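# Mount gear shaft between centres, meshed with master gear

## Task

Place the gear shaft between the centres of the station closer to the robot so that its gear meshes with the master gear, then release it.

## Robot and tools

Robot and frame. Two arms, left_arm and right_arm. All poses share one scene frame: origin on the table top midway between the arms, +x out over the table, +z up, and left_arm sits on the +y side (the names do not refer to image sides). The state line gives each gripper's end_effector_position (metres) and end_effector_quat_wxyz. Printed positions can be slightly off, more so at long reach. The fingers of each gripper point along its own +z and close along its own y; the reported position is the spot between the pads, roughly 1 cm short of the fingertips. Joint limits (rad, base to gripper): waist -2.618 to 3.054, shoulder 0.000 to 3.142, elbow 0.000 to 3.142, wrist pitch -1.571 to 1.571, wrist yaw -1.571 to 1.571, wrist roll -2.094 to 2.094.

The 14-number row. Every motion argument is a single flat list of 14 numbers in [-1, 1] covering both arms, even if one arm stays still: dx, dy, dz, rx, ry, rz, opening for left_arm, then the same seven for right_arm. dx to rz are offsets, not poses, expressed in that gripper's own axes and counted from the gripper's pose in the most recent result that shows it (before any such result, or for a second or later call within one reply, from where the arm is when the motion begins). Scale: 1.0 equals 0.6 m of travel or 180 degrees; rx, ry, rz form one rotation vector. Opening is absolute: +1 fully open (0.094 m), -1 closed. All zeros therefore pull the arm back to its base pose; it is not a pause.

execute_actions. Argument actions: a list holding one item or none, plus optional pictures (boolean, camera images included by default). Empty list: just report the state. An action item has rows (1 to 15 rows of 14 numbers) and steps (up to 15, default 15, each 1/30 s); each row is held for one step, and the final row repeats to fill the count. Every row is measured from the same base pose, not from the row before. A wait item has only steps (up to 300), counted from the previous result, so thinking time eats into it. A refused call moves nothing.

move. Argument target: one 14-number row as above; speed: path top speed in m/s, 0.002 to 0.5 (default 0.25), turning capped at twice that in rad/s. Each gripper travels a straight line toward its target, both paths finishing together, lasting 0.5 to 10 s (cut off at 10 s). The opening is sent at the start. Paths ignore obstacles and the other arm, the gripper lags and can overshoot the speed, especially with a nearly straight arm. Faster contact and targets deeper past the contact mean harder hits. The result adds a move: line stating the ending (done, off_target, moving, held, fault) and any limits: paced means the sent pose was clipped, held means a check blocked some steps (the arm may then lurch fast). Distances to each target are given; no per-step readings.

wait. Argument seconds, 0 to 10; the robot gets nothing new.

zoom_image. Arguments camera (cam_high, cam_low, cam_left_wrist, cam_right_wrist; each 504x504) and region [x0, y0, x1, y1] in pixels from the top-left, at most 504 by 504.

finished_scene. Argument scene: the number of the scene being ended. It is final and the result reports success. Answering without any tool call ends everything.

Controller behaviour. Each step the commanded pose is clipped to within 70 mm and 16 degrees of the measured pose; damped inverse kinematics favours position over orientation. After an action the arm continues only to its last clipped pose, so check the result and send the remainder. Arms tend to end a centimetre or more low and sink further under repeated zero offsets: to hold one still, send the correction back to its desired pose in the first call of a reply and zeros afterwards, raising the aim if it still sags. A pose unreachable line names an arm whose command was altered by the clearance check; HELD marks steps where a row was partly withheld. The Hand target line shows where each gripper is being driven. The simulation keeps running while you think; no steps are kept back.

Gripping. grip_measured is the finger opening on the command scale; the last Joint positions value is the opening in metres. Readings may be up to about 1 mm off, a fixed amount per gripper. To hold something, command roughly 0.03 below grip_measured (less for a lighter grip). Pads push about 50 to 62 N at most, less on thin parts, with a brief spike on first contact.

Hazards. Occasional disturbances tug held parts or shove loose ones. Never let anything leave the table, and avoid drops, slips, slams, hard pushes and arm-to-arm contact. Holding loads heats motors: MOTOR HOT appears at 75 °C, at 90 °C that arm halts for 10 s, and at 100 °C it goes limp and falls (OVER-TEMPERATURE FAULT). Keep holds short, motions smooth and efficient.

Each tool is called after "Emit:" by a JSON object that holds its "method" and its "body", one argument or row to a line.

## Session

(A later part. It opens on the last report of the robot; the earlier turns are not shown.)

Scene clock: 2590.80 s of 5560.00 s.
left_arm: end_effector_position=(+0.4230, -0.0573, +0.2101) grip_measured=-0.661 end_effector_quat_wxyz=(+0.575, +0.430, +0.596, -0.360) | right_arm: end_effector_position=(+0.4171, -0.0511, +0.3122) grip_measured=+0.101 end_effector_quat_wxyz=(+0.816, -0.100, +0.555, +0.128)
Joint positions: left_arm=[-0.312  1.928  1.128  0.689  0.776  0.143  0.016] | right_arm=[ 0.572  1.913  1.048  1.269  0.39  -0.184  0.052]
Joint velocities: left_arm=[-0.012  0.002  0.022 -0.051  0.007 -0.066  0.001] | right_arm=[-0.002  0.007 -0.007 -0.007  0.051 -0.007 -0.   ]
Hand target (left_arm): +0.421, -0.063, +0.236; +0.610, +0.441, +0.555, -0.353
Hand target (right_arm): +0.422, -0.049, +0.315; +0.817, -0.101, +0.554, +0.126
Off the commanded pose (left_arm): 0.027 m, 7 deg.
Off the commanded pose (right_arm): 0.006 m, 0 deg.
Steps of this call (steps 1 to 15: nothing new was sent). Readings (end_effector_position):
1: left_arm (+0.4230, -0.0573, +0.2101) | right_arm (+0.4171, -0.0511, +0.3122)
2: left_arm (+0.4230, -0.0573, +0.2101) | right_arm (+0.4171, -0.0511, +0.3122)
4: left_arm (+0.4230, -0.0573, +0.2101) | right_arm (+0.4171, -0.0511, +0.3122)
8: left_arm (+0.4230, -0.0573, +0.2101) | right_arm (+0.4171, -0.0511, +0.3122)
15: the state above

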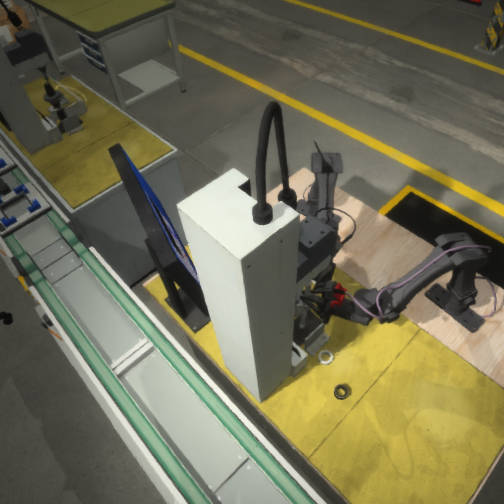

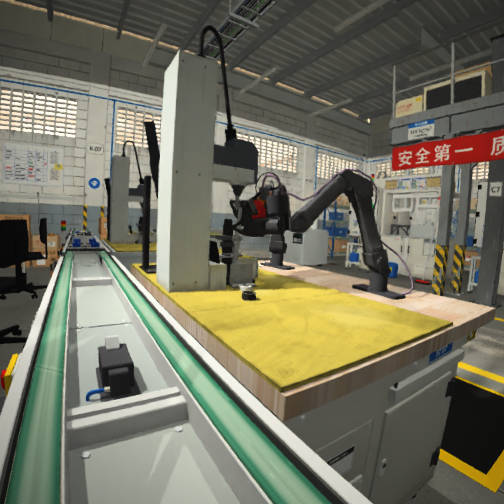

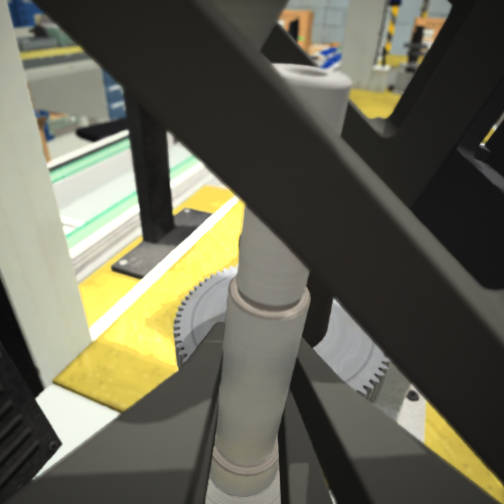

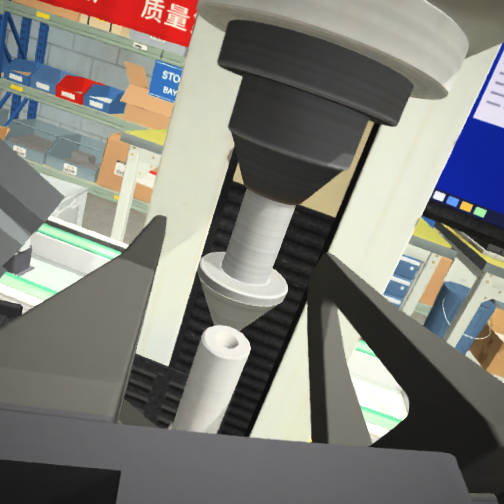

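Close onto the flange.

Emit:
{"method": "execute_actions", "body": {
  "actions": [
    {"rows": [[-0.0441,-0.0026,0.0062,0.0012,-0.0246,0.0265,-0.695,-0.002,0,0.008,0,0,0,0.0],[-0.0441,-0.0026,0.0062,0.0012,-0.0246,0.0265,-0.695,-0.002,0,0.008,0,0,0,-0.1],[-0.0441,-0.0026,0.0062,0.0012,-0.0246,0.0265,-0.695,-0.002,0,0.008,0,0,0,-0.18],[-0.0441,-0.0026,0.0062,0.0012,-0.0246,0.0265,-0.695,-0.002,0,0.008,0,0,0,-0.25],[-0.0441,-0.0026,0.0062,0.0012,-0.0246,0.0265,-0.695,-0.002,0,0.008,0,0,0,-0.30],[-0.0441,-0.0026,0.0062,0.0012,-0.0246,0.0265,-0.695,-0.002,0,0.008,0,0,0,-0.34],[-0.0441,-0.0026,0.0062,0.0012,-0.0246,0.0265,-0.695,-0.002,0,0.008,0,0,0,-0.37],[-0.0441,-0.0026,0.0062,0.0012,-0.0246,0.0265,-0.695,-0.002,0,0.008,0,0,0,-0.40],[-0.0441,-0.0026,0.0062,0.0012,-0.0246,0.0265,-0.695,-0.002,0,0.008,0,0,0,-0.42],[-0.0441,-0.0026,0.0062,0.0012,-0.0246,0.0265,-0.695,-0.002,0,0.008,0,0,0,-0.44],[-0.0441,-0.0026,0.0062,0.0012,-0.0246,0.0265,-0.695,-0.002,0,0.008,0,0,0,-0.46],[-0.0441,-0.0026,0.0062,0.0012,-0.0246,0.0265,-0.695,-0.002,0,0.008,0,0,0,-0.48],[-0.0441,-0.0026,0.0062,0.0012,-0.0246,0.0265,-0.695,-0.002,0,0.008,0,0,0,-0.50]], "steps": 15}
  ],
  "pictures": false
}}

Emit:
{"method": "wait", "body": {
  "seconds": 0.4
}}

Scene clock: 2600.13 s of 5560.00 s.
left_arm: end_effector_position=(+0.4230, -0.0573, +0.2101) grip_measured=-0.661 end_effector_quat_wxyz=(+0.575, +0.430, +0.596, -0.360) | right_arm: end_effector_position=(+0.4172, -0.0511, +0.3121) grip_measured=-0.460 end_effector_quat_wxyz=(+0.816, -0.100, +0.555, +0.128)
Joint positions: left_arm=[-0.312  1.928  1.128  0.689  0.776  0.143  0.016] | right_arm=[ 0.572  1.913  1.048  1.268  0.39  -0.184  0.025]
Joint velocities: left_arm=[0.002 0.007 0.017 0.022 0.007 0.007 0.001] | right_arm=[-0.007 -0.002 -0.012 -0.051  0.022 -0.022  0.   ]
Hand target (left_arm): +0.421, -0.063, +0.236; +0.610, +0.441, +0.555, -0.353
Hand target (right_arm): +0.421, -0.050, +0.315; +0.816, -0.100, +0.555, +0.128
Off the commanded pose (left_arm): 0.027 m, 7 deg.
Off the commanded pose (right_arm): 0.005 m, 0 deg.
Steps of this call (steps 1 to 90: nothing new was sent; then 5.83 s passed at rest; steps 91 to 105: all 15 steps of this action). Readings (end_effector_position):
91: left_arm (+0.4230, -0.0573, +0.2101) | right_arm (+0.4171, -0.0511, +0.3122)
92: left_arm (+0.4230, -0.0573, +0.2101) | right_arm (+0.4171, -0.0511, +0.3122)
94: left_arm (+0.4230, -0.0573, +0.2101) | right_arm (+0.4171, -0.0511, +0.3122)
98: left_arm (+0.4230, -0.0573, +0.2101) | right_arm (+0.4171, -0.0511, +0.3122)
105: the state above

Scene clock: 2600.53 s of 5560.00 s.
left_arm: end_effector_position=(+0.4230, -0.0573, +0.2101) grip_measured=-0.661 end_effector_quat_wxyz=(+0.575, +0.430, +0.596, -0.360) | right_arm: end_effector_position=(+0.4172, -0.0511, +0.3121) grip_measured=-0.460 end_effector_quat_wxyz=(+0.816, -0.100, +0.555, +0.128)
Joint positions: left_arm=[-0.312  1.928  1.128  0.689  0.776  0.143  0.016] | right_arm=[ 0.572  1.913  1.048  1.268  0.39  -0.184  0.025]
Joint velocities: left_arm=[ 0.007 -0.012 -0.022  0.051  0.037 -0.007 -0.001] | right_arm=[ 0.007 -0.007 -0.017 -0.007  0.066  0.037 -0.   ]
Hand target (left_arm): +0.421, -0.063, +0.236; +0.610, +0.441, +0.555, -0.353
Hand target (right_arm): +0.421, -0.050, +0.315; +0.816, -0.100, +0.555, +0.128
Off the commanded pose (left_arm): 0.027 m, 7 deg.
Off the commanded pose (right_arm): 0.005 m, 0 deg.
Steps of this call (steps 1 to 12: nothing new was sent). Readings (end_effector_position):
1: left_arm (+0.4230, -0.0573, +0.2101) | right_arm (+0.4172, -0.0511, +0.3121)
2: left_arm (+0.4230, -0.0573, +0.2101) | right_arm (+0.4172, -0.0511, +0.3121)
4: left_arm (+0.4230, -0.0573, +0.2101) | right_arm (+0.4172, -0.0511, +0.3121)
8: left_arm (+0.4230, -0.0573, +0.2101) | right_arm (+0.4172, -0.0511, +0.3121)
12: the state above

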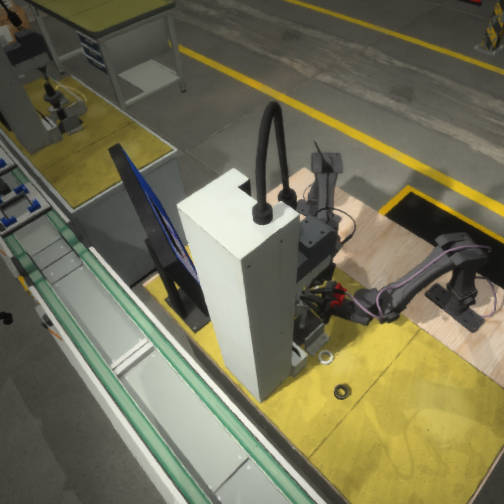

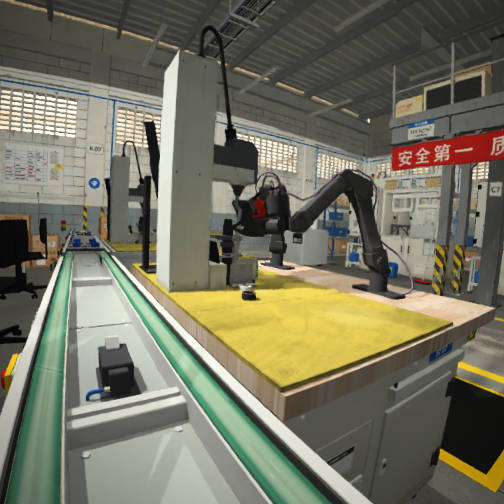

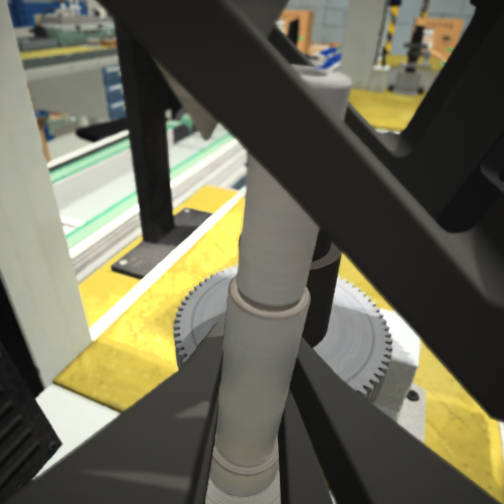

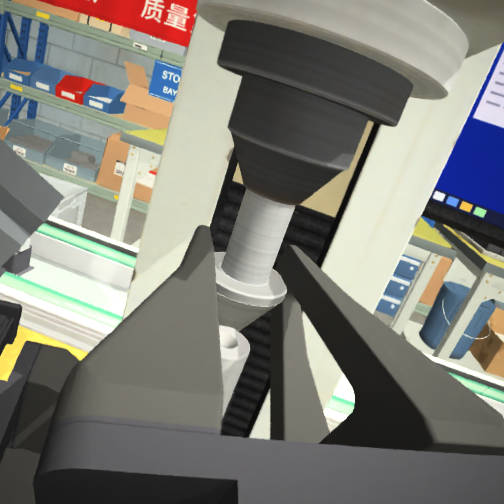

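Emit:
{"method": "execute_actions", "body": {
  "actions": [
    {"rows": [[-0.0441,-0.0026,0.0062,0.0012,-0.0246,0.0265,-0.695,-0.006,0,0.006,0,0,0,-0.50],[-0.0441,-0.0026,0.0062,0.0012,-0.0246,0.0265,-0.695,-0.010,0,0.006,0,0,0,-0.50],[-0.0441,-0.0026,0.0062,0.0012,-0.0246,0.0265,-0.695,-0.015,0,0.007,0,0,0,-0.50],[-0.0441,-0.0026,0.0062,0.0012,-0.0246,0.0265,-0.695,-0.020,0,0.008,0,0,0,-0.50],[-0.0441,-0.0026,0.0062,0.0012,-0.0246,0.0265,-0.695,-0.025,-0.001,0.010,0,0,0,-0.50],[-0.0441,-0.0026,0.0062,0.0012,-0.0246,0.0265,-0.695,-0.030,-0.001,0.012,0,0,0,-0.50],[-0.0441,-0.0026,0.0062,0.0012,-0.0246,0.0265,-0.695,-0.035,-0.001,0.014,0,0,0,-0.50],[-0.0441,-0.0026,0.0062,0.0012,-0.0246,0.0265,-0.695,-0.040,-0.001,0.016,0,0,0,-0.50],[-0.0441,-0.0026,0.0062,0.0012,-0.0246,0.0265,-0.695,-0.045,-0.001,0.018,0,0,0,-0.50],[-0.0441,-0.0026,0.0062,0.0012,-0.0246,0.0265,-0.695,-0.050,-0.001,0.020,0,0,0,-0.50],[-0.0441,-0.0026,0.0062,0.0012,-0.0246,0.0265,-0.695,-0.054,-0.001,0.021,0,0,0,-0.50],[-0.0441,-0.0026,0.0062,0.0012,-0.0246,0.0265,-0.695,-0.058,-0.001,0.023,0,0,0,-0.50],[-0.0441,-0.0026,0.0062,0.0012,-0.0246,0.0265,-0.695,-0.062,-0.0014,0.0243,0,0,0,-0.50]], "steps": 15}
  ],
  "pictures": false
}}

Emit:
{"method": "wait", "body": {
  "seconds": 0.6
}}

Scene clock: 2611.00 s of 5560.00 s.
left_arm: end_effector_position=(+0.4230, -0.0573, +0.2101) grip_measured=-0.661 end_effector_quat_wxyz=(+0.575, +0.430, +0.596, -0.360) | right_arm: end_effector_position=(+0.4178, -0.0510, +0.3134) grip_measured=-0.460 end_effector_quat_wxyz=(+0.798, -0.112, +0.580, +0.117)
Joint positions: left_arm=[-0.312  1.928  1.128  0.689  0.776  0.143  0.016] | right_arm=[ 0.574  1.86   1.054  1.14   0.399 -0.18   0.025]
Joint velocities: left_arm=[-0.027  0.007 -0.007  0.007  0.007 -0.051 -0.   ] | right_arm=[ 0.027 -0.085  0.037 -0.198  0.095 -0.007  0.   ]
Hand target (left_arm): +0.421, -0.063, +0.236; +0.610, +0.441, +0.555, -0.353
Hand target (right_arm): +0.416, -0.053, +0.351; +0.816, -0.100, +0.555, +0.128
Off the commanded pose (left_arm): 0.027 m, 7 deg.
Off the commanded pose (right_arm): 0.039 m, 4 deg.
Steps of this call (steps 1 to 90: nothing new was sent; then 6.97 s passed at rest; steps 91 to 105: all 15 steps of this action). Readings (end_effector_position):
91: left_arm (+0.4230, -0.0573, +0.2101) | right_arm (+0.4172, -0.0511, +0.3120)
92: left_arm (+0.4230, -0.0573, +0.2101) | right_arm (+0.4172, -0.0511, +0.3119)
94: left_arm (+0.4230, -0.0573, +0.2101) | right_arm (+0.4172, -0.0511, +0.3120)
98: left_arm (+0.4230, -0.0573, +0.2101) | right_arm (+0.4173, -0.0511, +0.3129)
105: the state above

Scene clock: 2611.60 s of 5560.00 s.
left_arm: end_effector_position=(+0.4230, -0.0573, +0.2101) grip_measured=-0.661 end_effector_quat_wxyz=(+0.575, +0.430, +0.596, -0.360) | right_arm: end_effector_position=(+0.4179, -0.0509, +0.3133) grip_measured=-0.460 end_effector_quat_wxyz=(+0.795, -0.113, +0.585, +0.116)
Joint positions: left_arm=[-0.312  1.928  1.128  0.689  0.776  0.143  0.016] | right_arm=[ 0.575  1.852  1.056  1.118  0.402 -0.177  0.025]
Joint velocities: left_arm=[-0.022  0.002  0.007 -0.022 -0.051 -0.051  0.   ] | right_arm=[-0.022  0.002 -0.012 -0.007  0.007 -0.022 -0.   ]
Hand target (left_arm): +0.421, -0.063, +0.236; +0.610, +0.441, +0.555, -0.353
Hand target (right_arm): +0.415, -0.053, +0.351; +0.816, -0.100, +0.555, +0.128
Off the commanded pose (left_arm): 0.027 m, 7 deg.
Off the commanded pose (right_arm): 0.039 m, 5 deg.
Steps of this call (steps 1 to 18: nothing new was sent). Readings (end_effector_position):
1: left_arm (+0.4230, -0.0573, +0.2101) | right_arm (+0.4179, -0.0509, +0.3132)
2: left_arm (+0.4230, -0.0573, +0.2101) | right_arm (+0.4180, -0.0510, +0.3133)
4: left_arm (+0.4230, -0.0573, +0.2101) | right_arm (+0.4180, -0.0509, +0.3131)
8: left_arm (+0.4230, -0.0573, +0.2101) | right_arm (+0.4180, -0.0510, +0.3132)
18: the state above

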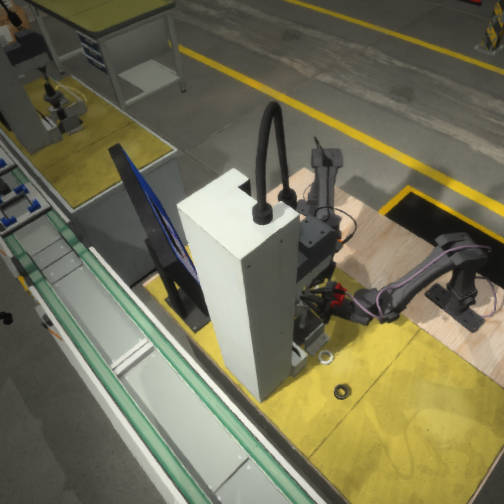

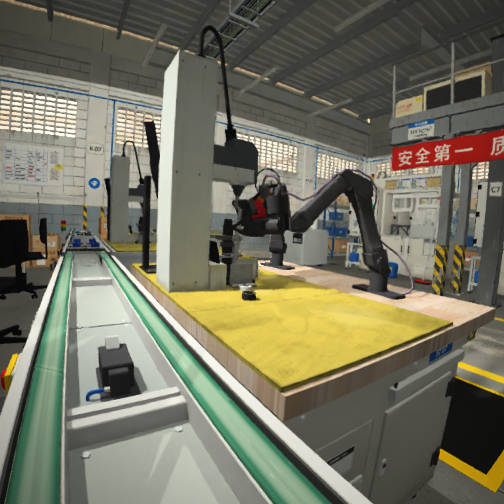

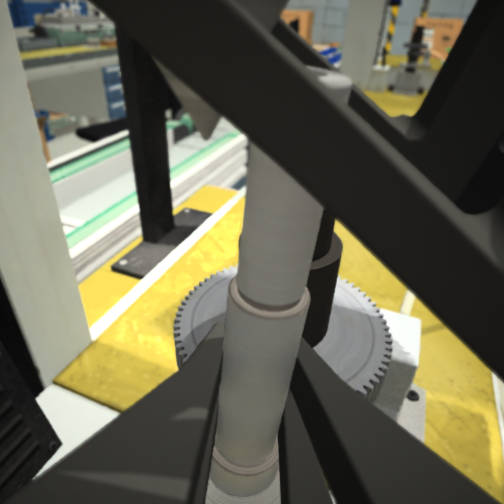

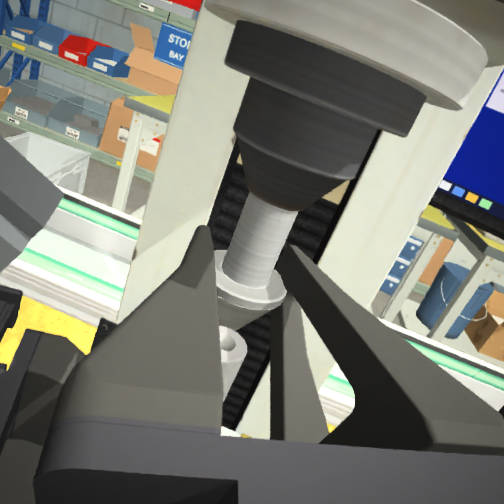

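Emit:
{"method": "execute_actions", "body": {
  "actions": [
    {"rows": [[-0.0441,-0.0026,0.0062,0.0012,-0.0246,0.0265,-0.695,-0.067,-0.003,0.020,0.0015,-0.027,0.008,-0.50],[-0.0441,-0.0026,0.0062,0.0012,-0.0246,0.0265,-0.695,-0.072,-0.003,0.022,0.0016,-0.029,0.0085,-0.50],[-0.0441,-0.0026,0.0062,0.0012,-0.0246,0.0265,-0.695,-0.077,-0.004,0.023,0.0017,-0.031,0.009,-0.50],[-0.0441,-0.0026,0.0062,0.0012,-0.0246,0.0265,-0.695,-0.082,-0.004,0.025,0.0018,-0.033,0.0095,-0.50],[-0.0441,-0.0026,0.0062,0.0012,-0.0246,0.0265,-0.695,-0.087,-0.004,0.026,0.002,-0.035,0.010,-0.50],[-0.0441,-0.0026,0.0062,0.0012,-0.0246,0.0265,-0.695,-0.092,-0.004,0.028,0.002,-0.037,0.011,-0.50],[-0.0441,-0.0026,0.0062,0.0012,-0.0246,0.0265,-0.695,-0.097,-0.004,0.029,0.002,-0.039,0.011,-0.50],[-0.0441,-0.0026,0.0062,0.0012,-0.0246,0.0265,-0.695,-0.102,-0.005,0.031,0.002,-0.041,0.012,-0.50],[-0.0441,-0.0026,0.0062,0.0012,-0.0246,0.0265,-0.695,-0.107,-0.005,0.032,0.0025,-0.043,0.012,-0.50],[-0.0441,-0.0026,0.0062,0.0012,-0.0246,0.0265,-0.695,-0.112,-0.005,0.034,0.0025,-0.045,0.013,-0.50],[-0.0441,-0.0026,0.0062,0.0012,-0.0246,0.0265,-0.695,-0.117,-0.005,0.035,0.0025,-0.047,0.014,-0.50],[-0.0441,-0.0026,0.0062,0.0012,-0.0246,0.0265,-0.695,-0.122,-0.006,0.037,0.003,-0.049,0.014,-0.50],[-0.0441,-0.0026,0.0062,0.0012,-0.0246,0.0265,-0.695,-0.127,-0.006,0.038,0.003,-0.051,0.015,-0.50],[-0.0441,-0.0026,0.0062,0.0012,-0.0246,0.0265,-0.695,-0.131,-0.006,0.040,0.003,-0.053,0.015,-0.50],[-0.0441,-0.0026,0.0062,0.0012,-0.0246,0.0265,-0.695,-0.135,-0.006,0.041,0.003,-0.055,0.016,-0.50]], "steps": 15}
  ],
  "pictures": false
}}

Emit:
{"method": "wait", "body": {
  "seconds": 0.6
}}

Scene clock: 2629.03 s of 5560.00 s.
left_arm: end_effector_position=(+0.4230, -0.0573, +0.2101) grip_measured=-0.661 end_effector_quat_wxyz=(+0.575, +0.430, +0.596, -0.360) | right_arm: end_effector_position=(+0.4180, -0.0513, +0.3257) grip_measured=-0.460 end_effector_quat_wxyz=(+0.799, -0.107, +0.581, +0.114)
Joint positions: left_arm=[-0.312  1.928  1.128  0.689  0.776  0.143  0.016] | right_arm=[ 0.578  1.838  1.082  1.091  0.415 -0.18   0.025]
Joint velocities: left_arm=[-0.002  0.002  0.007 -0.066 -0.022  0.007 -0.   ] | right_arm=[-0.002 -0.046  0.125 -0.007  0.007  0.095 -0.001]
Hand target (left_arm): +0.421, -0.063, +0.236; +0.610, +0.441, +0.555, -0.353
Hand target (right_arm): +0.411, -0.058, +0.395; +0.841, -0.084, +0.517, +0.139
Off the commanded pose (left_arm): 0.027 m, 7 deg.
Off the commanded pose (right_arm): 0.072 m, 10 deg.
Steps of this call (steps 1 to 90: nothing new was sent; then 13.93 s passed at rest; steps 91 to 105: all 15 steps of this action). Readings (end_effector_position):
91: left_arm (+0.4230, -0.0573, +0.2101) | right_arm (+0.4179, -0.0509, +0.3133)
92: left_arm (+0.4230, -0.0573, +0.2101) | right_arm (+0.4179, -0.0509, +0.3133)
94: left_arm (+0.4230, -0.0573, +0.2101) | right_arm (+0.4181, -0.0509, +0.3137)
98: left_arm (+0.4230, -0.0573, +0.2101) | right_arm (+0.4182, -0.0510, +0.3146)
105: the state above

Scene clock: 2629.63 s of 5560.00 s.
left_arm: end_effector_position=(+0.4230, -0.0573, +0.2101) grip_measured=-0.661 end_effector_quat_wxyz=(+0.575, +0.430, +0.596, -0.360) | right_arm: end_effector_position=(+0.4179, -0.0514, +0.3311) grip_measured=-0.460 end_effector_quat_wxyz=(+0.802, -0.105, +0.577, +0.114)
Joint positions: left_arm=[-0.312  1.928  1.128  0.689  0.776  0.143  0.016] | right_arm=[ 0.578  1.835  1.091  1.091  0.415 -0.184  0.025]
Joint velocities: left_arm=[ 0.007 -0.017  0.002  0.022 -0.022 -0.037 -0.   ] | right_arm=[-0.007 -0.007 -0.012 -0.007  0.022 -0.081  0.   ]
Hand target (left_arm): +0.421, -0.063, +0.236; +0.610, +0.441, +0.555, -0.353
Hand target (right_arm): +0.411, -0.058, +0.395; +0.841, -0.084, +0.517, +0.139
Off the commanded pose (left_arm): 0.027 m, 7 deg.
Off the commanded pose (right_arm): 0.067 m, 9 deg.
Steps of this call (steps 1 to 18: nothing new was sent). Readings (end_effector_position):
1: left_arm (+0.4230, -0.0573, +0.2101) | right_arm (+0.4180, -0.0514, +0.3278)
2: left_arm (+0.4230, -0.0573, +0.2101) | right_arm (+0.4180, -0.0514, +0.3294)
4: left_arm (+0.4230, -0.0573, +0.2101) | right_arm (+0.4179, -0.0514, +0.3311)
8: left_arm (+0.4230, -0.0573, +0.2101) | right_arm (+0.4179, -0.0514, +0.3311)
18: the state above

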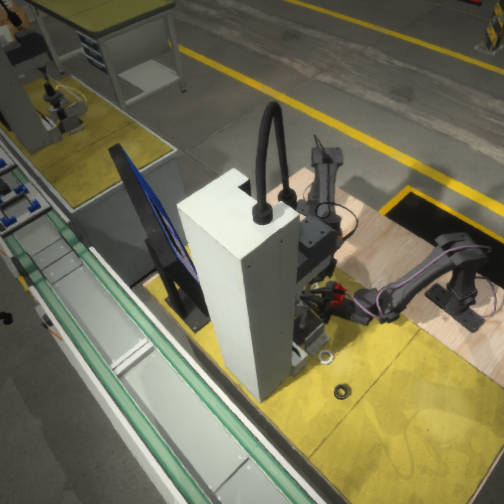

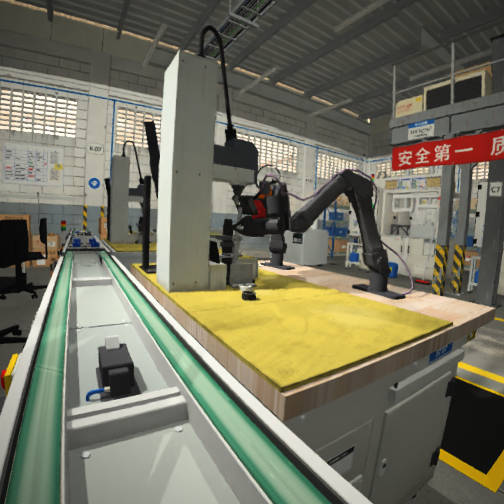

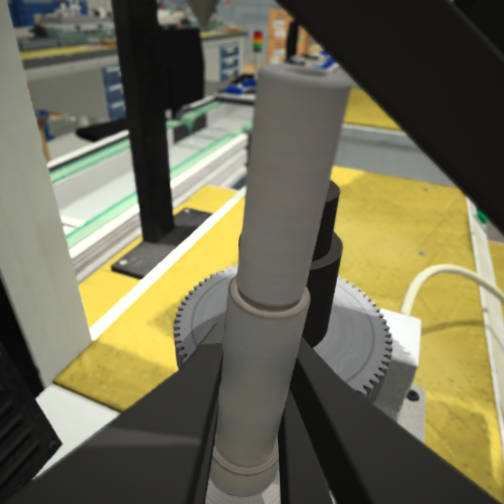

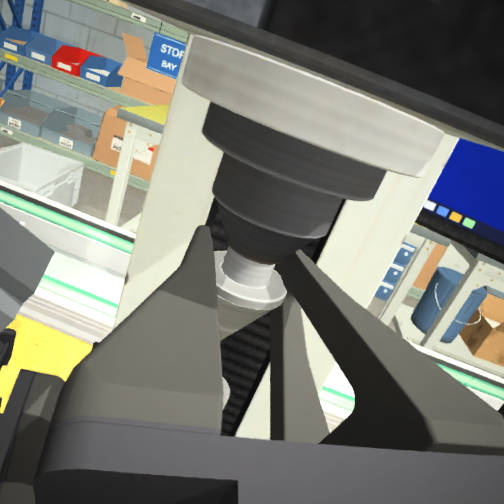

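Emit:
{"method": "execute_actions", "body": {
  "actions": [
    {"rows": [[-0.0440,-0.0003,0.0066,0.0014,-0.0238,0.0244,-0.695,-0.095,-0.004,0.031,0.003,-0.048,0.014,-0.50],[-0.0438,0.0021,0.0070,0.0017,-0.0229,0.0224,-0.695,-0.095,-0.004,0.031,0.003,-0.048,0.014,-0.50],[-0.0437,0.0044,0.0075,0.0019,-0.0221,0.0203,-0.695,-0.095,-0.004,0.031,0.003,-0.048,0.014,-0.50],[-0.0435,0.0068,0.0079,0.0022,-0.0212,0.0183,-0.695,-0.095,-0.004,0.031,0.003,-0.048,0.014,-0.50],[-0.0434,0.0091,0.0083,0.0024,-0.0204,0.0162,-0.695,-0.095,-0.004,0.031,0.003,-0.048,0.014,-0.50],[-0.0433,0.0114,0.0087,0.0026,-0.0196,0.0141,-0.695,-0.095,-0.004,0.031,0.003,-0.048,0.014,-0.50],[-0.0431,0.0138,0.0091,0.0029,-0.0187,0.0121,-0.695,-0.095,-0.004,0.031,0.003,-0.048,0.014,-0.50],[-0.0430,0.0161,0.0096,0.0031,-0.0179,0.0100,-0.695,-0.095,-0.004,0.031,0.003,-0.048,0.014,-0.50],[-0.0428,0.0185,0.0100,0.0034,-0.0170,0.0080,-0.695,-0.095,-0.004,0.031,0.003,-0.048,0.014,-0.50],[-0.0427,0.0208,0.0104,0.0036,-0.0162,0.0059,-0.695,-0.095,-0.004,0.031,0.003,-0.048,0.014,-0.50]], "steps": 15}
  ],
  "pictures": false
}}

Emit:
{"method": "wait", "body": {
  "seconds": 0.6
}}

Scene clock: 2644.63 s of 5560.00 s.
left_arm: end_effector_position=(+0.4325, -0.0552, +0.2101) grip_measured=-0.661 end_effector_quat_wxyz=(+0.560, +0.415, +0.612, -0.374) | right_arm: end_effector_position=(+0.4178, -0.0514, +0.3310) grip_measured=-0.460 end_effector_quat_wxyz=(+0.802, -0.105, +0.577, +0.113)
Joint positions: left_arm=[-0.298  1.947  1.174  0.639  0.788  0.102  0.016] | right_arm=[ 0.58   1.835  1.091  1.091  0.418 -0.187  0.025]
Joint velocities: left_arm=[-0.002 -0.007  0.007 -0.095  0.022 -0.095  0.   ] | right_arm=[-0.002  0.002  0.012 -0.022  0.007 -0.037  0.001]
Hand target (left_arm): +0.434, -0.060, +0.236; +0.591, +0.429, +0.576, -0.369
Hand target (right_arm): +0.413, -0.057, +0.388; +0.841, -0.080, +0.518, +0.134
Off the commanded pose (left_arm): 0.027 m, 6 deg.
Off the commanded pose (right_arm): 0.060 m, 9 deg.
Steps of this call (steps 1 to 90: nothing new was sent; then 11.50 s passed at rest; steps 91 to 105: all 15 steps of this action). Readings (end_effector_position):
91: left_arm (+0.4231, -0.0573, +0.2101) | right_arm (+0.4178, -0.0513, +0.3311)
92: left_arm (+0.4231, -0.0573, +0.2101) | right_arm (+0.4178, -0.0514, +0.3311)
94: left_arm (+0.4232, -0.0571, +0.2099) | right_arm (+0.4178, -0.0514, +0.3310)
98: left_arm (+0.4268, -0.0563, +0.2101) | right_arm (+0.4178, -0.0514, +0.3310)
105: the state above

Scene clock: 2645.23 s of 5560.00 s.
left_arm: end_effector_position=(+0.4326, -0.0553, +0.2101) grip_measured=-0.661 end_effector_quat_wxyz=(+0.559, +0.414, +0.613, -0.374) | right_arm: end_effector_position=(+0.4178, -0.0514, +0.3310) grip_measured=-0.460 end_effector_quat_wxyz=(+0.802, -0.105, +0.577, +0.113)
Joint positions: left_arm=[-0.298  1.947  1.175  0.637  0.788  0.101  0.016] | right_arm=[ 0.58   1.835  1.091  1.091  0.418 -0.187  0.025]
Joint velocities: left_arm=[ 0.002 -0.007 -0.027 -0.037 -0.007  0.037  0.   ] | right_arm=[-0.002 -0.017  0.002  0.022  0.037 -0.022 -0.001]
Hand target (left_arm): +0.434, -0.060, +0.236; +0.591, +0.429, +0.575, -0.369
Hand target (right_arm): +0.413, -0.057, +0.388; +0.841, -0.080, +0.518, +0.134
Off the commanded pose (left_arm): 0.027 m, 6 deg.
Off the commanded pose (right_arm): 0.060 m, 9 deg.
Steps of this call (steps 1 to 18: nothing new was sent). Readings (end_effector_position):
1: left_arm (+0.4326, -0.0553, +0.2101) | right_arm (+0.4178, -0.0514, +0.3310)
2: left_arm (+0.4326, -0.0553, +0.2101) | right_arm (+0.4178, -0.0514, +0.3310)
4: left_arm (+0.4326, -0.0553, +0.2100) | right_arm (+0.4178, -0.0514, +0.3310)
8: left_arm (+0.4326, -0.0553, +0.2101) | right_arm (+0.4178, -0.0514, +0.3310)
18: the state above

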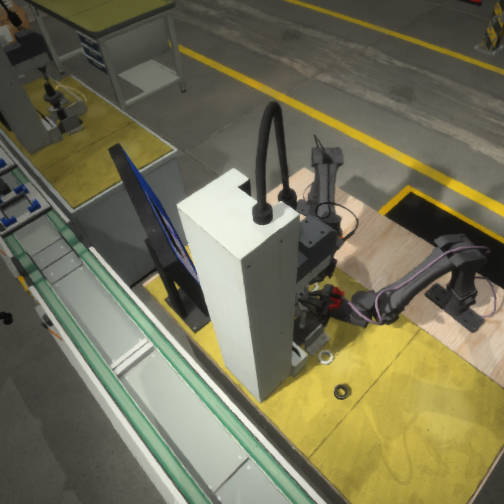

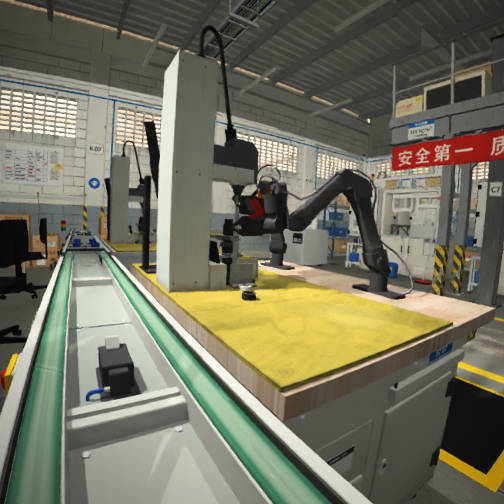

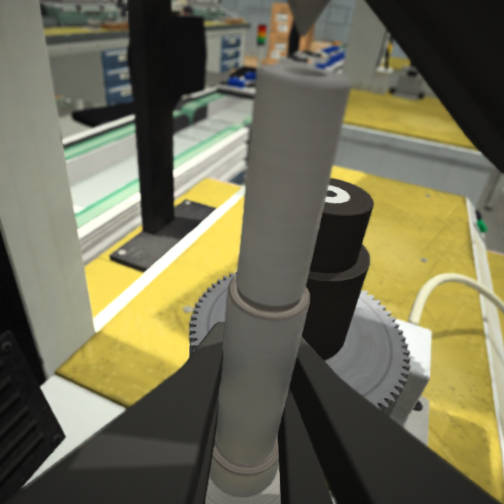

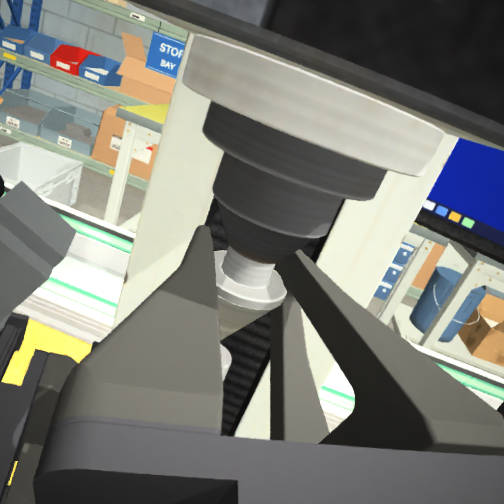

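Emit:
{"method": "zoom_image", "body": {
  "camera": "cam_right_wrist",
  "region": [190, 240, 310, 400]
}}

Emit:
{"method": "zoom_image", "body": {
  "camera": "cam_left_wrist",
  "region": [240, 0, 370, 110]
}}

Region (190, 240, 310, 400) of cam_right_wrist's 504x504 image, scaled by 3.150, with more detail than that image has; it fills the left 378 columns of this view, and the rest is white.

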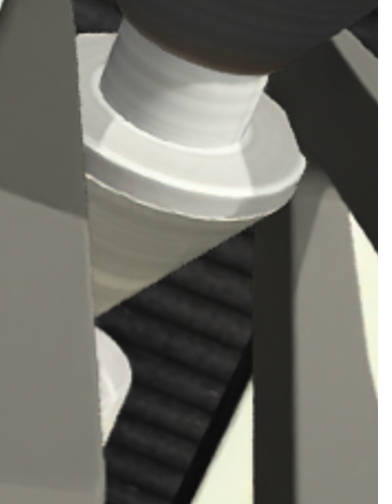

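Region (240, 0, 370, 110) of cam_left_wrist's 504x504 image, scaled by 3.877, with more detail than that image has; it fills the top 426 rows of this view, and the rest is white.

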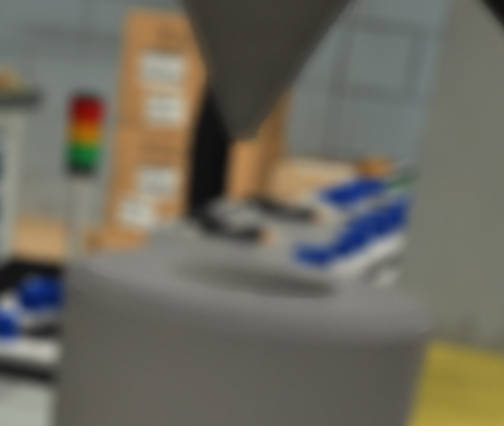

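Emit:
{"method": "execute_actions", "body": {
  "actions": [
    {"rows": [[-0.0437,0.0024,0.0081,0.0039,-0.0199,0.0246,-0.695,-0.095,-0.004,0.031,0.003,-0.048,0.014,-0.50],[-0.0437,0.0030,0.0095,0.0039,-0.0185,0.0240,-0.695,-0.093,-0.004,0.030,0.003,-0.047,0.014,-0.50],[-0.0437,0.0037,0.0108,0.0039,-0.0172,0.0235,-0.695,-0.091,-0.004,0.030,0.003,-0.046,0.013,-0.50],[-0.0437,0.0037,0.0108,0.0039,-0.0172,0.0235,-0.695,-0.089,-0.004,0.029,0.003,-0.045,0.013,-0.50],[-0.0437,0.0037,0.0108,0.0039,-0.0172,0.0235,-0.695,-0.087,-0.003,0.028,0.003,-0.044,0.013,-0.50],[-0.0437,0.0037,0.0108,0.0039,-0.0172,0.0235,-0.695,-0.085,-0.003,0.028,0.003,-0.043,0.013,-0.50],[-0.0437,0.0037,0.0108,0.0039,-0.0172,0.0235,-0.695,-0.083,-0.003,0.027,0.003,-0.042,0.012,-0.50],[-0.0437,0.0037,0.0108,0.0039,-0.0172,0.0235,-0.695,-0.081,-0.003,0.026,0.003,-0.041,0.012,-0.50],[-0.0437,0.0037,0.0108,0.0039,-0.0172,0.0235,-0.695,-0.079,-0.003,0.026,0.002,-0.040,0.012,-0.50],[-0.0437,0.0037,0.0108,0.0039,-0.0172,0.0235,-0.695,-0.077,-0.003,0.025,0.002,-0.039,0.011,-0.50],[-0.0437,0.0037,0.0108,0.0039,-0.0172,0.0235,-0.695,-0.075,-0.003,0.024,0.002,-0.038,0.011,-0.50],[-0.0437,0.0037,0.0108,0.0039,-0.0172,0.0235,-0.695,-0.073,-0.003,0.024,0.002,-0.037,0.011,-0.50],[-0.0437,0.0037,0.0108,0.0039,-0.0172,0.0235,-0.695,-0.071,-0.003,0.023,0.002,-0.036,0.010,-0.50]], "steps": 15}
  ],
  "pictures": false
}}

Emit:
{"method": "wait", "body": {
  "seconds": 0.5
}}

Scene clock: 2679.17 s of 5560.00 s.
left_arm: end_effector_position=(+0.4339, -0.0561, +0.2099) grip_measured=-0.661 end_effector_quat_wxyz=(+0.554, +0.415, +0.617, -0.375) | right_arm: end_effector_position=(+0.4178, -0.0514, +0.3305) grip_measured=-0.460 end_effector_quat_wxyz=(+0.801, -0.105, +0.578, +0.111)
Joint positions: left_arm=[-0.298  1.949  1.19   0.61   0.79   0.103  0.016] | right_arm=[ 0.581  1.835  1.091  1.089  0.421 -0.188  0.025]
Joint velocities: left_arm=[ 0.007 -0.007 -0.002 -0.007 -0.007  0.007  0.001] | right_arm=[-0.012  0.007 -0.012  0.007 -0.051  0.037 -0.   ]
Hand target (left_arm): +0.436, -0.062, +0.235; +0.586, +0.430, +0.580, -0.368
Hand target (right_arm): +0.415, -0.054, +0.374; +0.832, -0.087, +0.533, +0.128
Off the commanded pose (left_arm): 0.027 m, 6 deg.
Off the commanded pose (right_arm): 0.045 m, 7 deg.
Steps of this call (steps 1 to 90: nothing new was sent; then 30.43 s passed at rest; steps 91 to 105: all 15 steps of this action). Readings (end_effector_position):
91: left_arm (+0.4326, -0.0553, +0.2100) | right_arm (+0.4178, -0.0515, +0.3310)
92: left_arm (+0.4327, -0.0553, +0.2100) | right_arm (+0.4178, -0.0515, +0.3310)
94: left_arm (+0.4336, -0.0557, +0.2099) | right_arm (+0.4178, -0.0515, +0.3310)
98: left_arm (+0.4339, -0.0560, +0.2099) | right_arm (+0.4176, -0.0513, +0.3308)
105: the state above

Scene clock: 2679.67 s of 5560.00 s.
left_arm: end_effector_position=(+0.4339, -0.0561, +0.2099) grip_measured=-0.661 end_effector_quat_wxyz=(+0.554, +0.415, +0.617, -0.375) | right_arm: end_effector_position=(+0.4178, -0.0514, +0.3305) grip_measured=-0.460 end_effector_quat_wxyz=(+0.801, -0.105, +0.578, +0.111)
Joint positions: left_arm=[-0.298  1.949  1.19   0.61   0.79   0.103  0.016] | right_arm=[ 0.581  1.835  1.091  1.089  0.421 -0.188  0.025]
Joint velocities: left_arm=[ 0.002 -0.007 -0.002 -0.066  0.007 -0.051  0.002] | right_arm=[ 0.007 -0.002 -0.022  0.007 -0.037  0.007 -0.   ]
Hand target (left_arm): +0.436, -0.062, +0.235; +0.586, +0.430, +0.580, -0.368
Hand target (right_arm): +0.415, -0.054, +0.374; +0.832, -0.087, +0.533, +0.128
Off the commanded pose (left_arm): 0.027 m, 6 deg.
Off the commanded pose (right_arm): 0.045 m, 7 deg.
Steps of this call (steps 1 to 15: nothing new was sent). Readings (end_effector_position):
1: left_arm (+0.4339, -0.0561, +0.2099) | right_arm (+0.4178, -0.0514, +0.3305)
2: left_arm (+0.4339, -0.0561, +0.2099) | right_arm (+0.4178, -0.0514, +0.3305)
4: left_arm (+0.4339, -0.0561, +0.2099) | right_arm (+0.4178, -0.0514, +0.3305)
8: left_arm (+0.4339, -0.0561, +0.2099) | right_arm (+0.4178, -0.0514, +0.3305)
15: the state above

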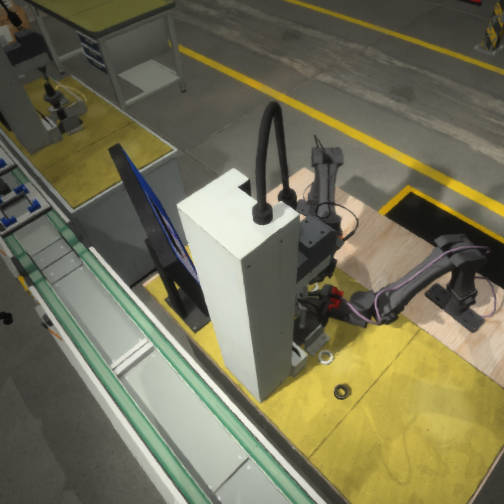

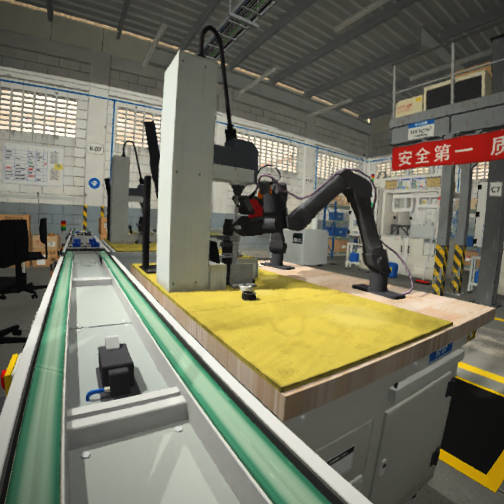

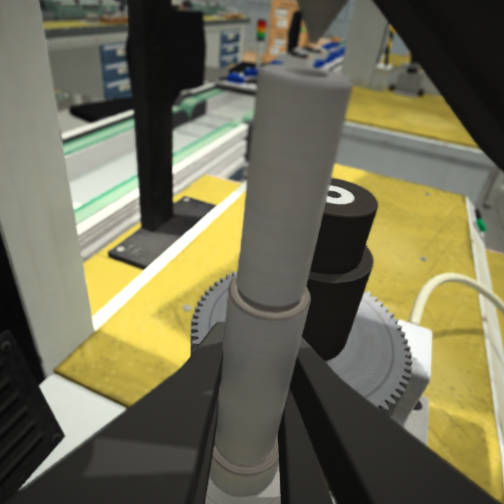

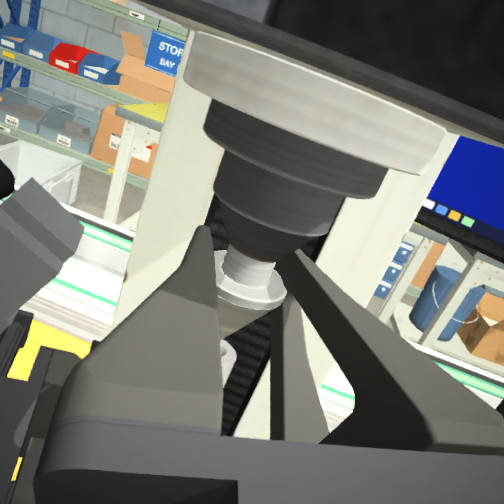

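Emit:
{"method": "execute_actions", "body": {
  "actions": [
    {"rows": [[-0.044,0.0022,0.0088,0.0029,-0.0202,0.0258,-0.695,-0.069,-0.003,0.022,0.002,-0.035,0.010,-0.50],[-0.044,0.0022,0.0088,0.0029,-0.0202,0.0258,-0.695,-0.066,-0.003,0.021,0.002,-0.034,0.010,-0.50],[-0.044,0.0022,0.0088,0.0029,-0.0202,0.0258,-0.695,-0.063,-0.003,0.020,0.002,-0.033,0.009,-0.50],[-0.044,0.0022,0.0088,0.0029,-0.0202,0.0258,-0.695,-0.060,-0.002,0.020,0.002,-0.032,0.009,-0.50],[-0.044,0.0022,0.0088,0.0029,-0.0202,0.0258,-0.695,-0.057,-0.002,0.019,0.002,-0.031,0.009,-0.50],[-0.044,0.0022,0.0088,0.0029,-0.0202,0.0258,-0.695,-0.054,-0.002,0.018,0.002,-0.030,0.008,-0.50],[-0.044,0.0022,0.0088,0.0029,-0.0202,0.0258,-0.695,-0.051,-0.002,0.017,0.002,-0.029,0.008,-0.50],[-0.044,0.0022,0.0088,0.0029,-0.0202,0.0258,-0.695,-0.048,-0.002,0.016,0.002,-0.028,0.008,-0.50],[-0.044,0.0022,0.0088,0.0029,-0.0202,0.0258,-0.695,-0.046,-0.002,0.015,0.002,-0.027,0.008,-0.50],[-0.044,0.0022,0.0088,0.0029,-0.0202,0.0258,-0.695,-0.044,-0.002,0.014,0.002,-0.026,0.007,-0.50],[-0.044,0.0022,0.0088,0.0029,-0.0202,0.0258,-0.695,-0.042,-0.002,0.014,0.001,-0.025,0.007,-0.50],[-0.044,0.0022,0.0088,0.0029,-0.0202,0.0258,-0.695,-0.040,-0.002,0.013,0.001,-0.024,0.007,-0.50],[-0.044,0.0022,0.0088,0.0029,-0.0202,0.0258,-0.695,-0.038,-0.001,0.012,0.001,-0.023,0.007,-0.50],[-0.044,0.0022,0.0088,0.0029,-0.0202,0.0258,-0.695,-0.036,-0.001,0.012,0.001,-0.022,0.006,-0.50],[-0.044,0.0022,0.0088,0.0029,-0.0202,0.0258,-0.695,-0.035,-0.001,0.011,0.001,-0.022,0.006,-0.50]], "steps": 15}
  ],
  "pictures": false
}}

Emit:
{"method": "wait", "body": {
  "seconds": 0.5
}}

Scene clock: 2698.43 s of 5560.00 s.
left_arm: end_effector_position=(+0.4339, -0.0561, +0.2099) grip_measured=-0.661 end_effector_quat_wxyz=(+0.554, +0.415, +0.617, -0.375) | right_arm: end_effector_position=(+0.4181, -0.0513, +0.3276) grip_measured=-0.460 end_effector_quat_wxyz=(+0.799, -0.102, +0.582, +0.108)
Joint positions: left_arm=[-0.298  1.949  1.19   0.61   0.79   0.103  0.016] | right_arm=[ 0.585  1.838  1.091  1.086  0.436 -0.188  0.025]
Joint velocities: left_arm=[ 0.002 -0.012  0.002  0.037 -0.022 -0.051  0.   ] | right_arm=[ 0.002  0.012 -0.017 -0.037 -0.007  0.037 -0.   ]
Hand target (left_arm): +0.436, -0.062, +0.236; +0.586, +0.430, +0.580, -0.368
Hand target (right_arm): +0.417, -0.052, +0.352; +0.820, -0.094, +0.552, +0.120
Off the commanded pose (left_arm): 0.027 m, 6 deg.
Off the commanded pose (right_arm): 0.025 m, 5 deg.
Steps of this call (steps 1 to 90: nothing new was sent; then 15.27 s passed at rest; steps 91 to 105: all 15 steps of this action). Readings (end_effector_position):
91: left_arm (+0.4339, -0.0561, +0.2099) | right_arm (+0.4178, -0.0514, +0.3304)
92: left_arm (+0.4339, -0.0561, +0.2099) | right_arm (+0.4178, -0.0514, +0.3303)
94: left_arm (+0.4339, -0.0561, +0.2099) | right_arm (+0.4178, -0.0513, +0.3299)
98: left_arm (+0.4339, -0.0561, +0.2099) | right_arm (+0.4179, -0.0513, +0.3292)
105: the state above

Scene clock: 2698.93 s of 5560.00 s.
left_arm: end_effector_position=(+0.4339, -0.0561, +0.2099) grip_measured=-0.661 end_effector_quat_wxyz=(+0.554, +0.415, +0.617, -0.375) | right_arm: end_effector_position=(+0.4181, -0.0513, +0.3271) grip_measured=-0.460 end_effector_quat_wxyz=(+0.799, -0.102, +0.583, +0.107)
Joint positions: left_arm=[-0.298  1.949  1.19   0.61   0.79   0.103  0.016] | right_arm=[ 0.586  1.839  1.091  1.086  0.438 -0.188  0.025]
Joint velocities: left_arm=[-0.007  0.012  0.007  0.007  0.066 -0.007 -0.001] | right_arm=[ 0.017 -0.022  0.017  0.022 -0.051  0.022 -0.   ]
Hand target (left_arm): +0.436, -0.062, +0.236; +0.586, +0.430, +0.580, -0.368
Hand target (right_arm): +0.417, -0.052, +0.352; +0.820, -0.095, +0.552, +0.120
Off the commanded pose (left_arm): 0.027 m, 6 deg.
Off the commanded pose (right_arm): 0.025 m, 5 deg.
Steps of this call (steps 1 to 15: nothing new was sent). Readings (end_effector_position):
1: left_arm (+0.4339, -0.0561, +0.2099) | right_arm (+0.4181, -0.0512, +0.3274)
2: left_arm (+0.4339, -0.0561, +0.2099) | right_arm (+0.4180, -0.0512, +0.3274)
4: left_arm (+0.4339, -0.0561, +0.2099) | right_arm (+0.4180, -0.0513, +0.3273)
8: left_arm (+0.4339, -0.0561, +0.2099) | right_arm (+0.4181, -0.0513, +0.3271)
15: the state above

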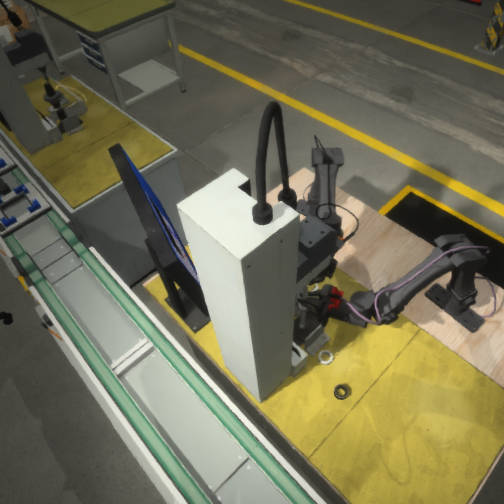

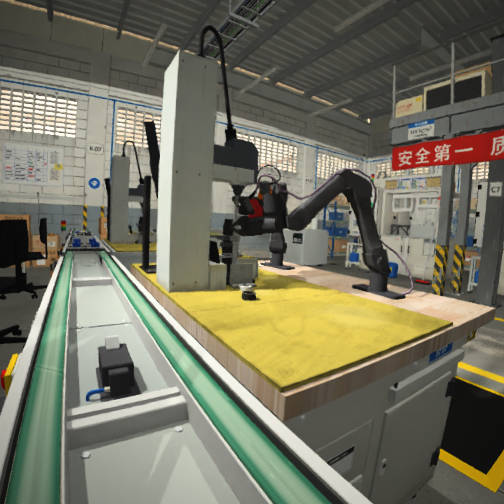

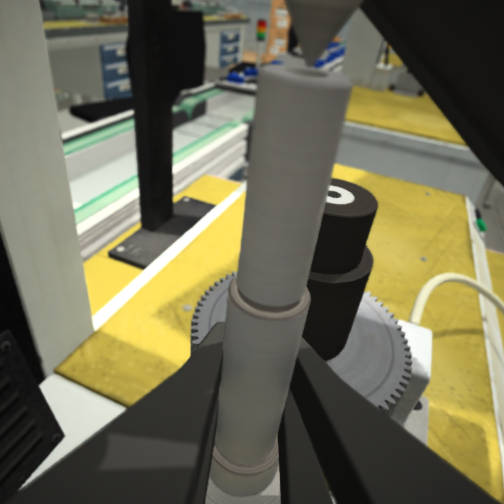

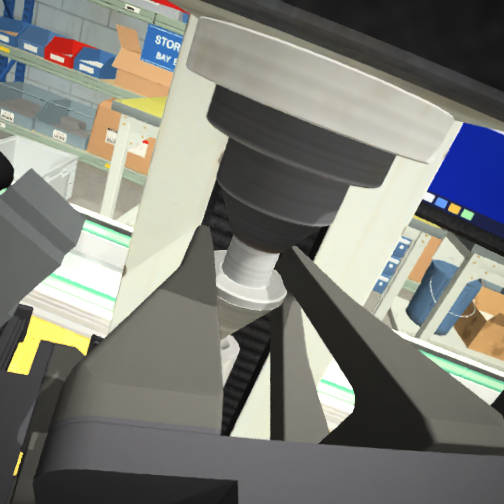

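Continue lowering the quill.

Emit:
{"method": "execute_actions", "body": {
  "actions": [
    {"rows": [[-0.044,0.0022,0.0088,0.0029,-0.0202,0.0258,-0.695,-0.038,-0.001,0.012,0.001,-0.024,0.007,-0.50],[-0.044,0.0022,0.0088,0.0029,-0.0202,0.0258,-0.695,-0.035,-0.001,0.011,0.001,-0.023,0.007,-0.50],[-0.044,0.0022,0.0088,0.0029,-0.0202,0.0258,-0.695,-0.032,-0.001,0.010,0.001,-0.021,0.006,-0.50],[-0.044,0.0022,0.0088,0.0029,-0.0202,0.0258,-0.695,-0.029,-0.001,0.009,0.001,-0.020,0.006,-0.50],[-0.044,0.0022,0.0088,0.0029,-0.0202,0.0258,-0.695,-0.026,-0.001,0.008,0.001,-0.018,0.005,-0.50],[-0.044,0.0022,0.0088,0.0029,-0.0202,0.0258,-0.695,-0.023,-0.001,0.007,0.001,-0.017,0.005,-0.50],[-0.044,0.0022,0.0088,0.0029,-0.0202,0.0258,-0.695,-0.020,-0.001,0.006,0.001,-0.015,0.004,-0.50],[-0.044,0.0022,0.0088,0.0029,-0.0202,0.0258,-0.695,-0.017,-0.001,0.005,0.001,-0.014,0.004,-0.50],[-0.044,0.0022,0.0088,0.0029,-0.0202,0.0258,-0.695,-0.014,0,0.004,0,-0.012,0.003,-0.50],[-0.044,0.0022,0.0088,0.0029,-0.0202,0.0258,-0.695,-0.011,0,0.003,0,-0.011,0.003,-0.50],[-0.044,0.0022,0.0088,0.0029,-0.0202,0.0258,-0.695,-0.008,0,0.002,0,-0.009,0.002,-0.50],[-0.044,0.0022,0.0088,0.0029,-0.0202,0.0258,-0.695,-0.005,0,0.002,0,-0.008,0.002,-0.50],[-0.044,0.0022,0.0088,0.0029,-0.0202,0.0258,-0.695,-0.002,0,0.001,0,-0.006,0.002,-0.50],[-0.044,0.0022,0.0088,0.0029,-0.0202,0.0258,-0.695,0.001,0,0,0,-0.005,0.001,-0.50],[-0.044,0.0022,0.0088,0.0029,-0.0202,0.0258,-0.695,0.003,0,-0.001,0,-0.004,0.001,-0.50]], "steps": 15}
  ],
  "pictures": false
}}

Emit:
{"method": "wait", "body": {
  "seconds": 0.5
}}

Scene clock: 2710.67 s of 5560.00 s.
left_arm: end_effector_position=(+0.4335, -0.0557, +0.2099) grip_measured=-0.661 end_effector_quat_wxyz=(+0.554, +0.416, +0.616, -0.376) | right_arm: end_effector_position=(+0.4181, -0.0511, +0.3200) grip_measured=-0.460 end_effector_quat_wxyz=(+0.795, -0.102, +0.589, +0.103)
Joint positions: left_arm=[-0.296  1.949  1.19   0.61   0.796  0.105  0.016] | right_arm=[ 0.59   1.845  1.082  1.086  0.45  -0.187  0.025]
Joint velocities: left_arm=[-0.002 -0.022  0.012 -0.007 -0.022  0.051 -0.   ] | right_arm=[-0.017 -0.017  0.002 -0.007 -0.022  0.007  0.001]
Hand target (left_arm): +0.436, -0.062, +0.236; +0.586, +0.430, +0.580, -0.368
Hand target (right_arm): +0.418, -0.052, +0.325; +0.802, -0.100, +0.578, +0.109
Off the commanded pose (left_arm): 0.027 m, 6 deg.
Off the commanded pose (right_arm): 0.005 m, 2 deg.
Steps of this call (steps 1 to 90: nothing new was sent; then 8.23 s passed at rest; steps 91 to 105: all 15 steps of this action). Readings (end_effector_position):
91: left_arm (+0.4339, -0.0561, +0.2099) | right_arm (+0.4179, -0.0511, +0.3271)
92: left_arm (+0.4339, -0.0561, +0.2099) | right_arm (+0.4181, -0.0512, +0.3265)
94: left_arm (+0.4339, -0.0561, +0.2099) | right_arm (+0.4183, -0.0512, +0.3251)
98: left_arm (+0.4338, -0.0559, +0.2098) | right_arm (+0.4183, -0.0513, +0.3213)
105: the state above

Scene clock: 2711.17 s of 5560.00 s.
left_arm: end_effector_position=(+0.4335, -0.0557, +0.2099) grip_measured=-0.661 end_effector_quat_wxyz=(+0.554, +0.416, +0.616, -0.376) | right_arm: end_effector_position=(+0.4181, -0.0511, +0.3200) grip_measured=-0.460 end_effector_quat_wxyz=(+0.795, -0.102, +0.589, +0.103)
Joint positions: left_arm=[-0.296  1.949  1.19   0.61   0.796  0.105  0.016] | right_arm=[ 0.59   1.845  1.082  1.086  0.45  -0.187  0.025]
Joint velocities: left_arm=[-0.012 -0.022  0.007  0.037 -0.037 -0.007 -0.   ] | right_arm=[ 0.002 -0.007  0.002  0.007 -0.022 -0.066  0.001]
Hand target (left_arm): +0.436, -0.062, +0.236; +0.586, +0.430, +0.580, -0.368
Hand target (right_arm): +0.418, -0.052, +0.325; +0.802, -0.100, +0.578, +0.109
Off the commanded pose (left_arm): 0.027 m, 6 deg.
Off the commanded pose (right_arm): 0.005 m, 2 deg.
Steps of this call (steps 1 to 15: nothing new was sent). Readings (end_effector_position):
1: left_arm (+0.4335, -0.0557, +0.2099) | right_arm (+0.4181, -0.0511, +0.3200)
2: left_arm (+0.4335, -0.0557, +0.2099) | right_arm (+0.4181, -0.0511, +0.3200)
4: left_arm (+0.4335, -0.0557, +0.2099) | right_arm (+0.4181, -0.0511, +0.3200)
8: left_arm (+0.4335, -0.0557, +0.2099) | right_arm (+0.4181, -0.0511, +0.3200)
15: the state above

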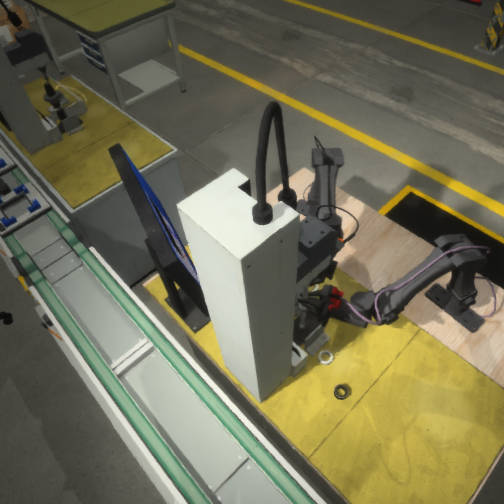

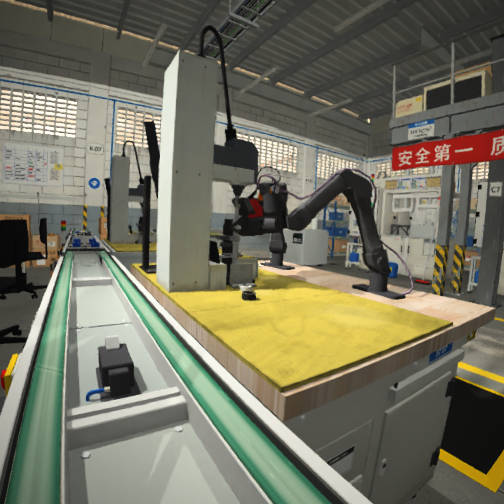

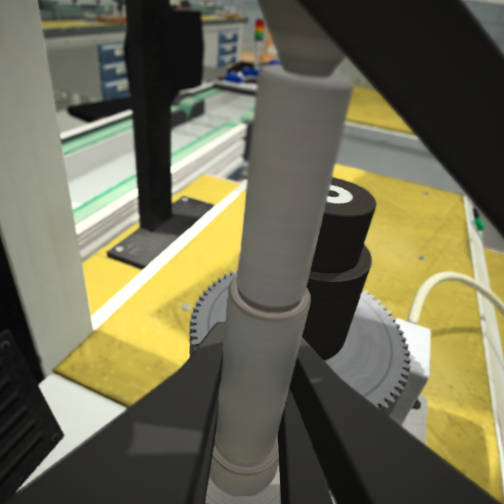

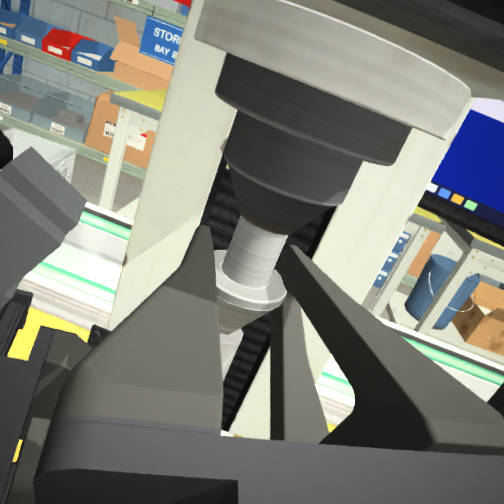

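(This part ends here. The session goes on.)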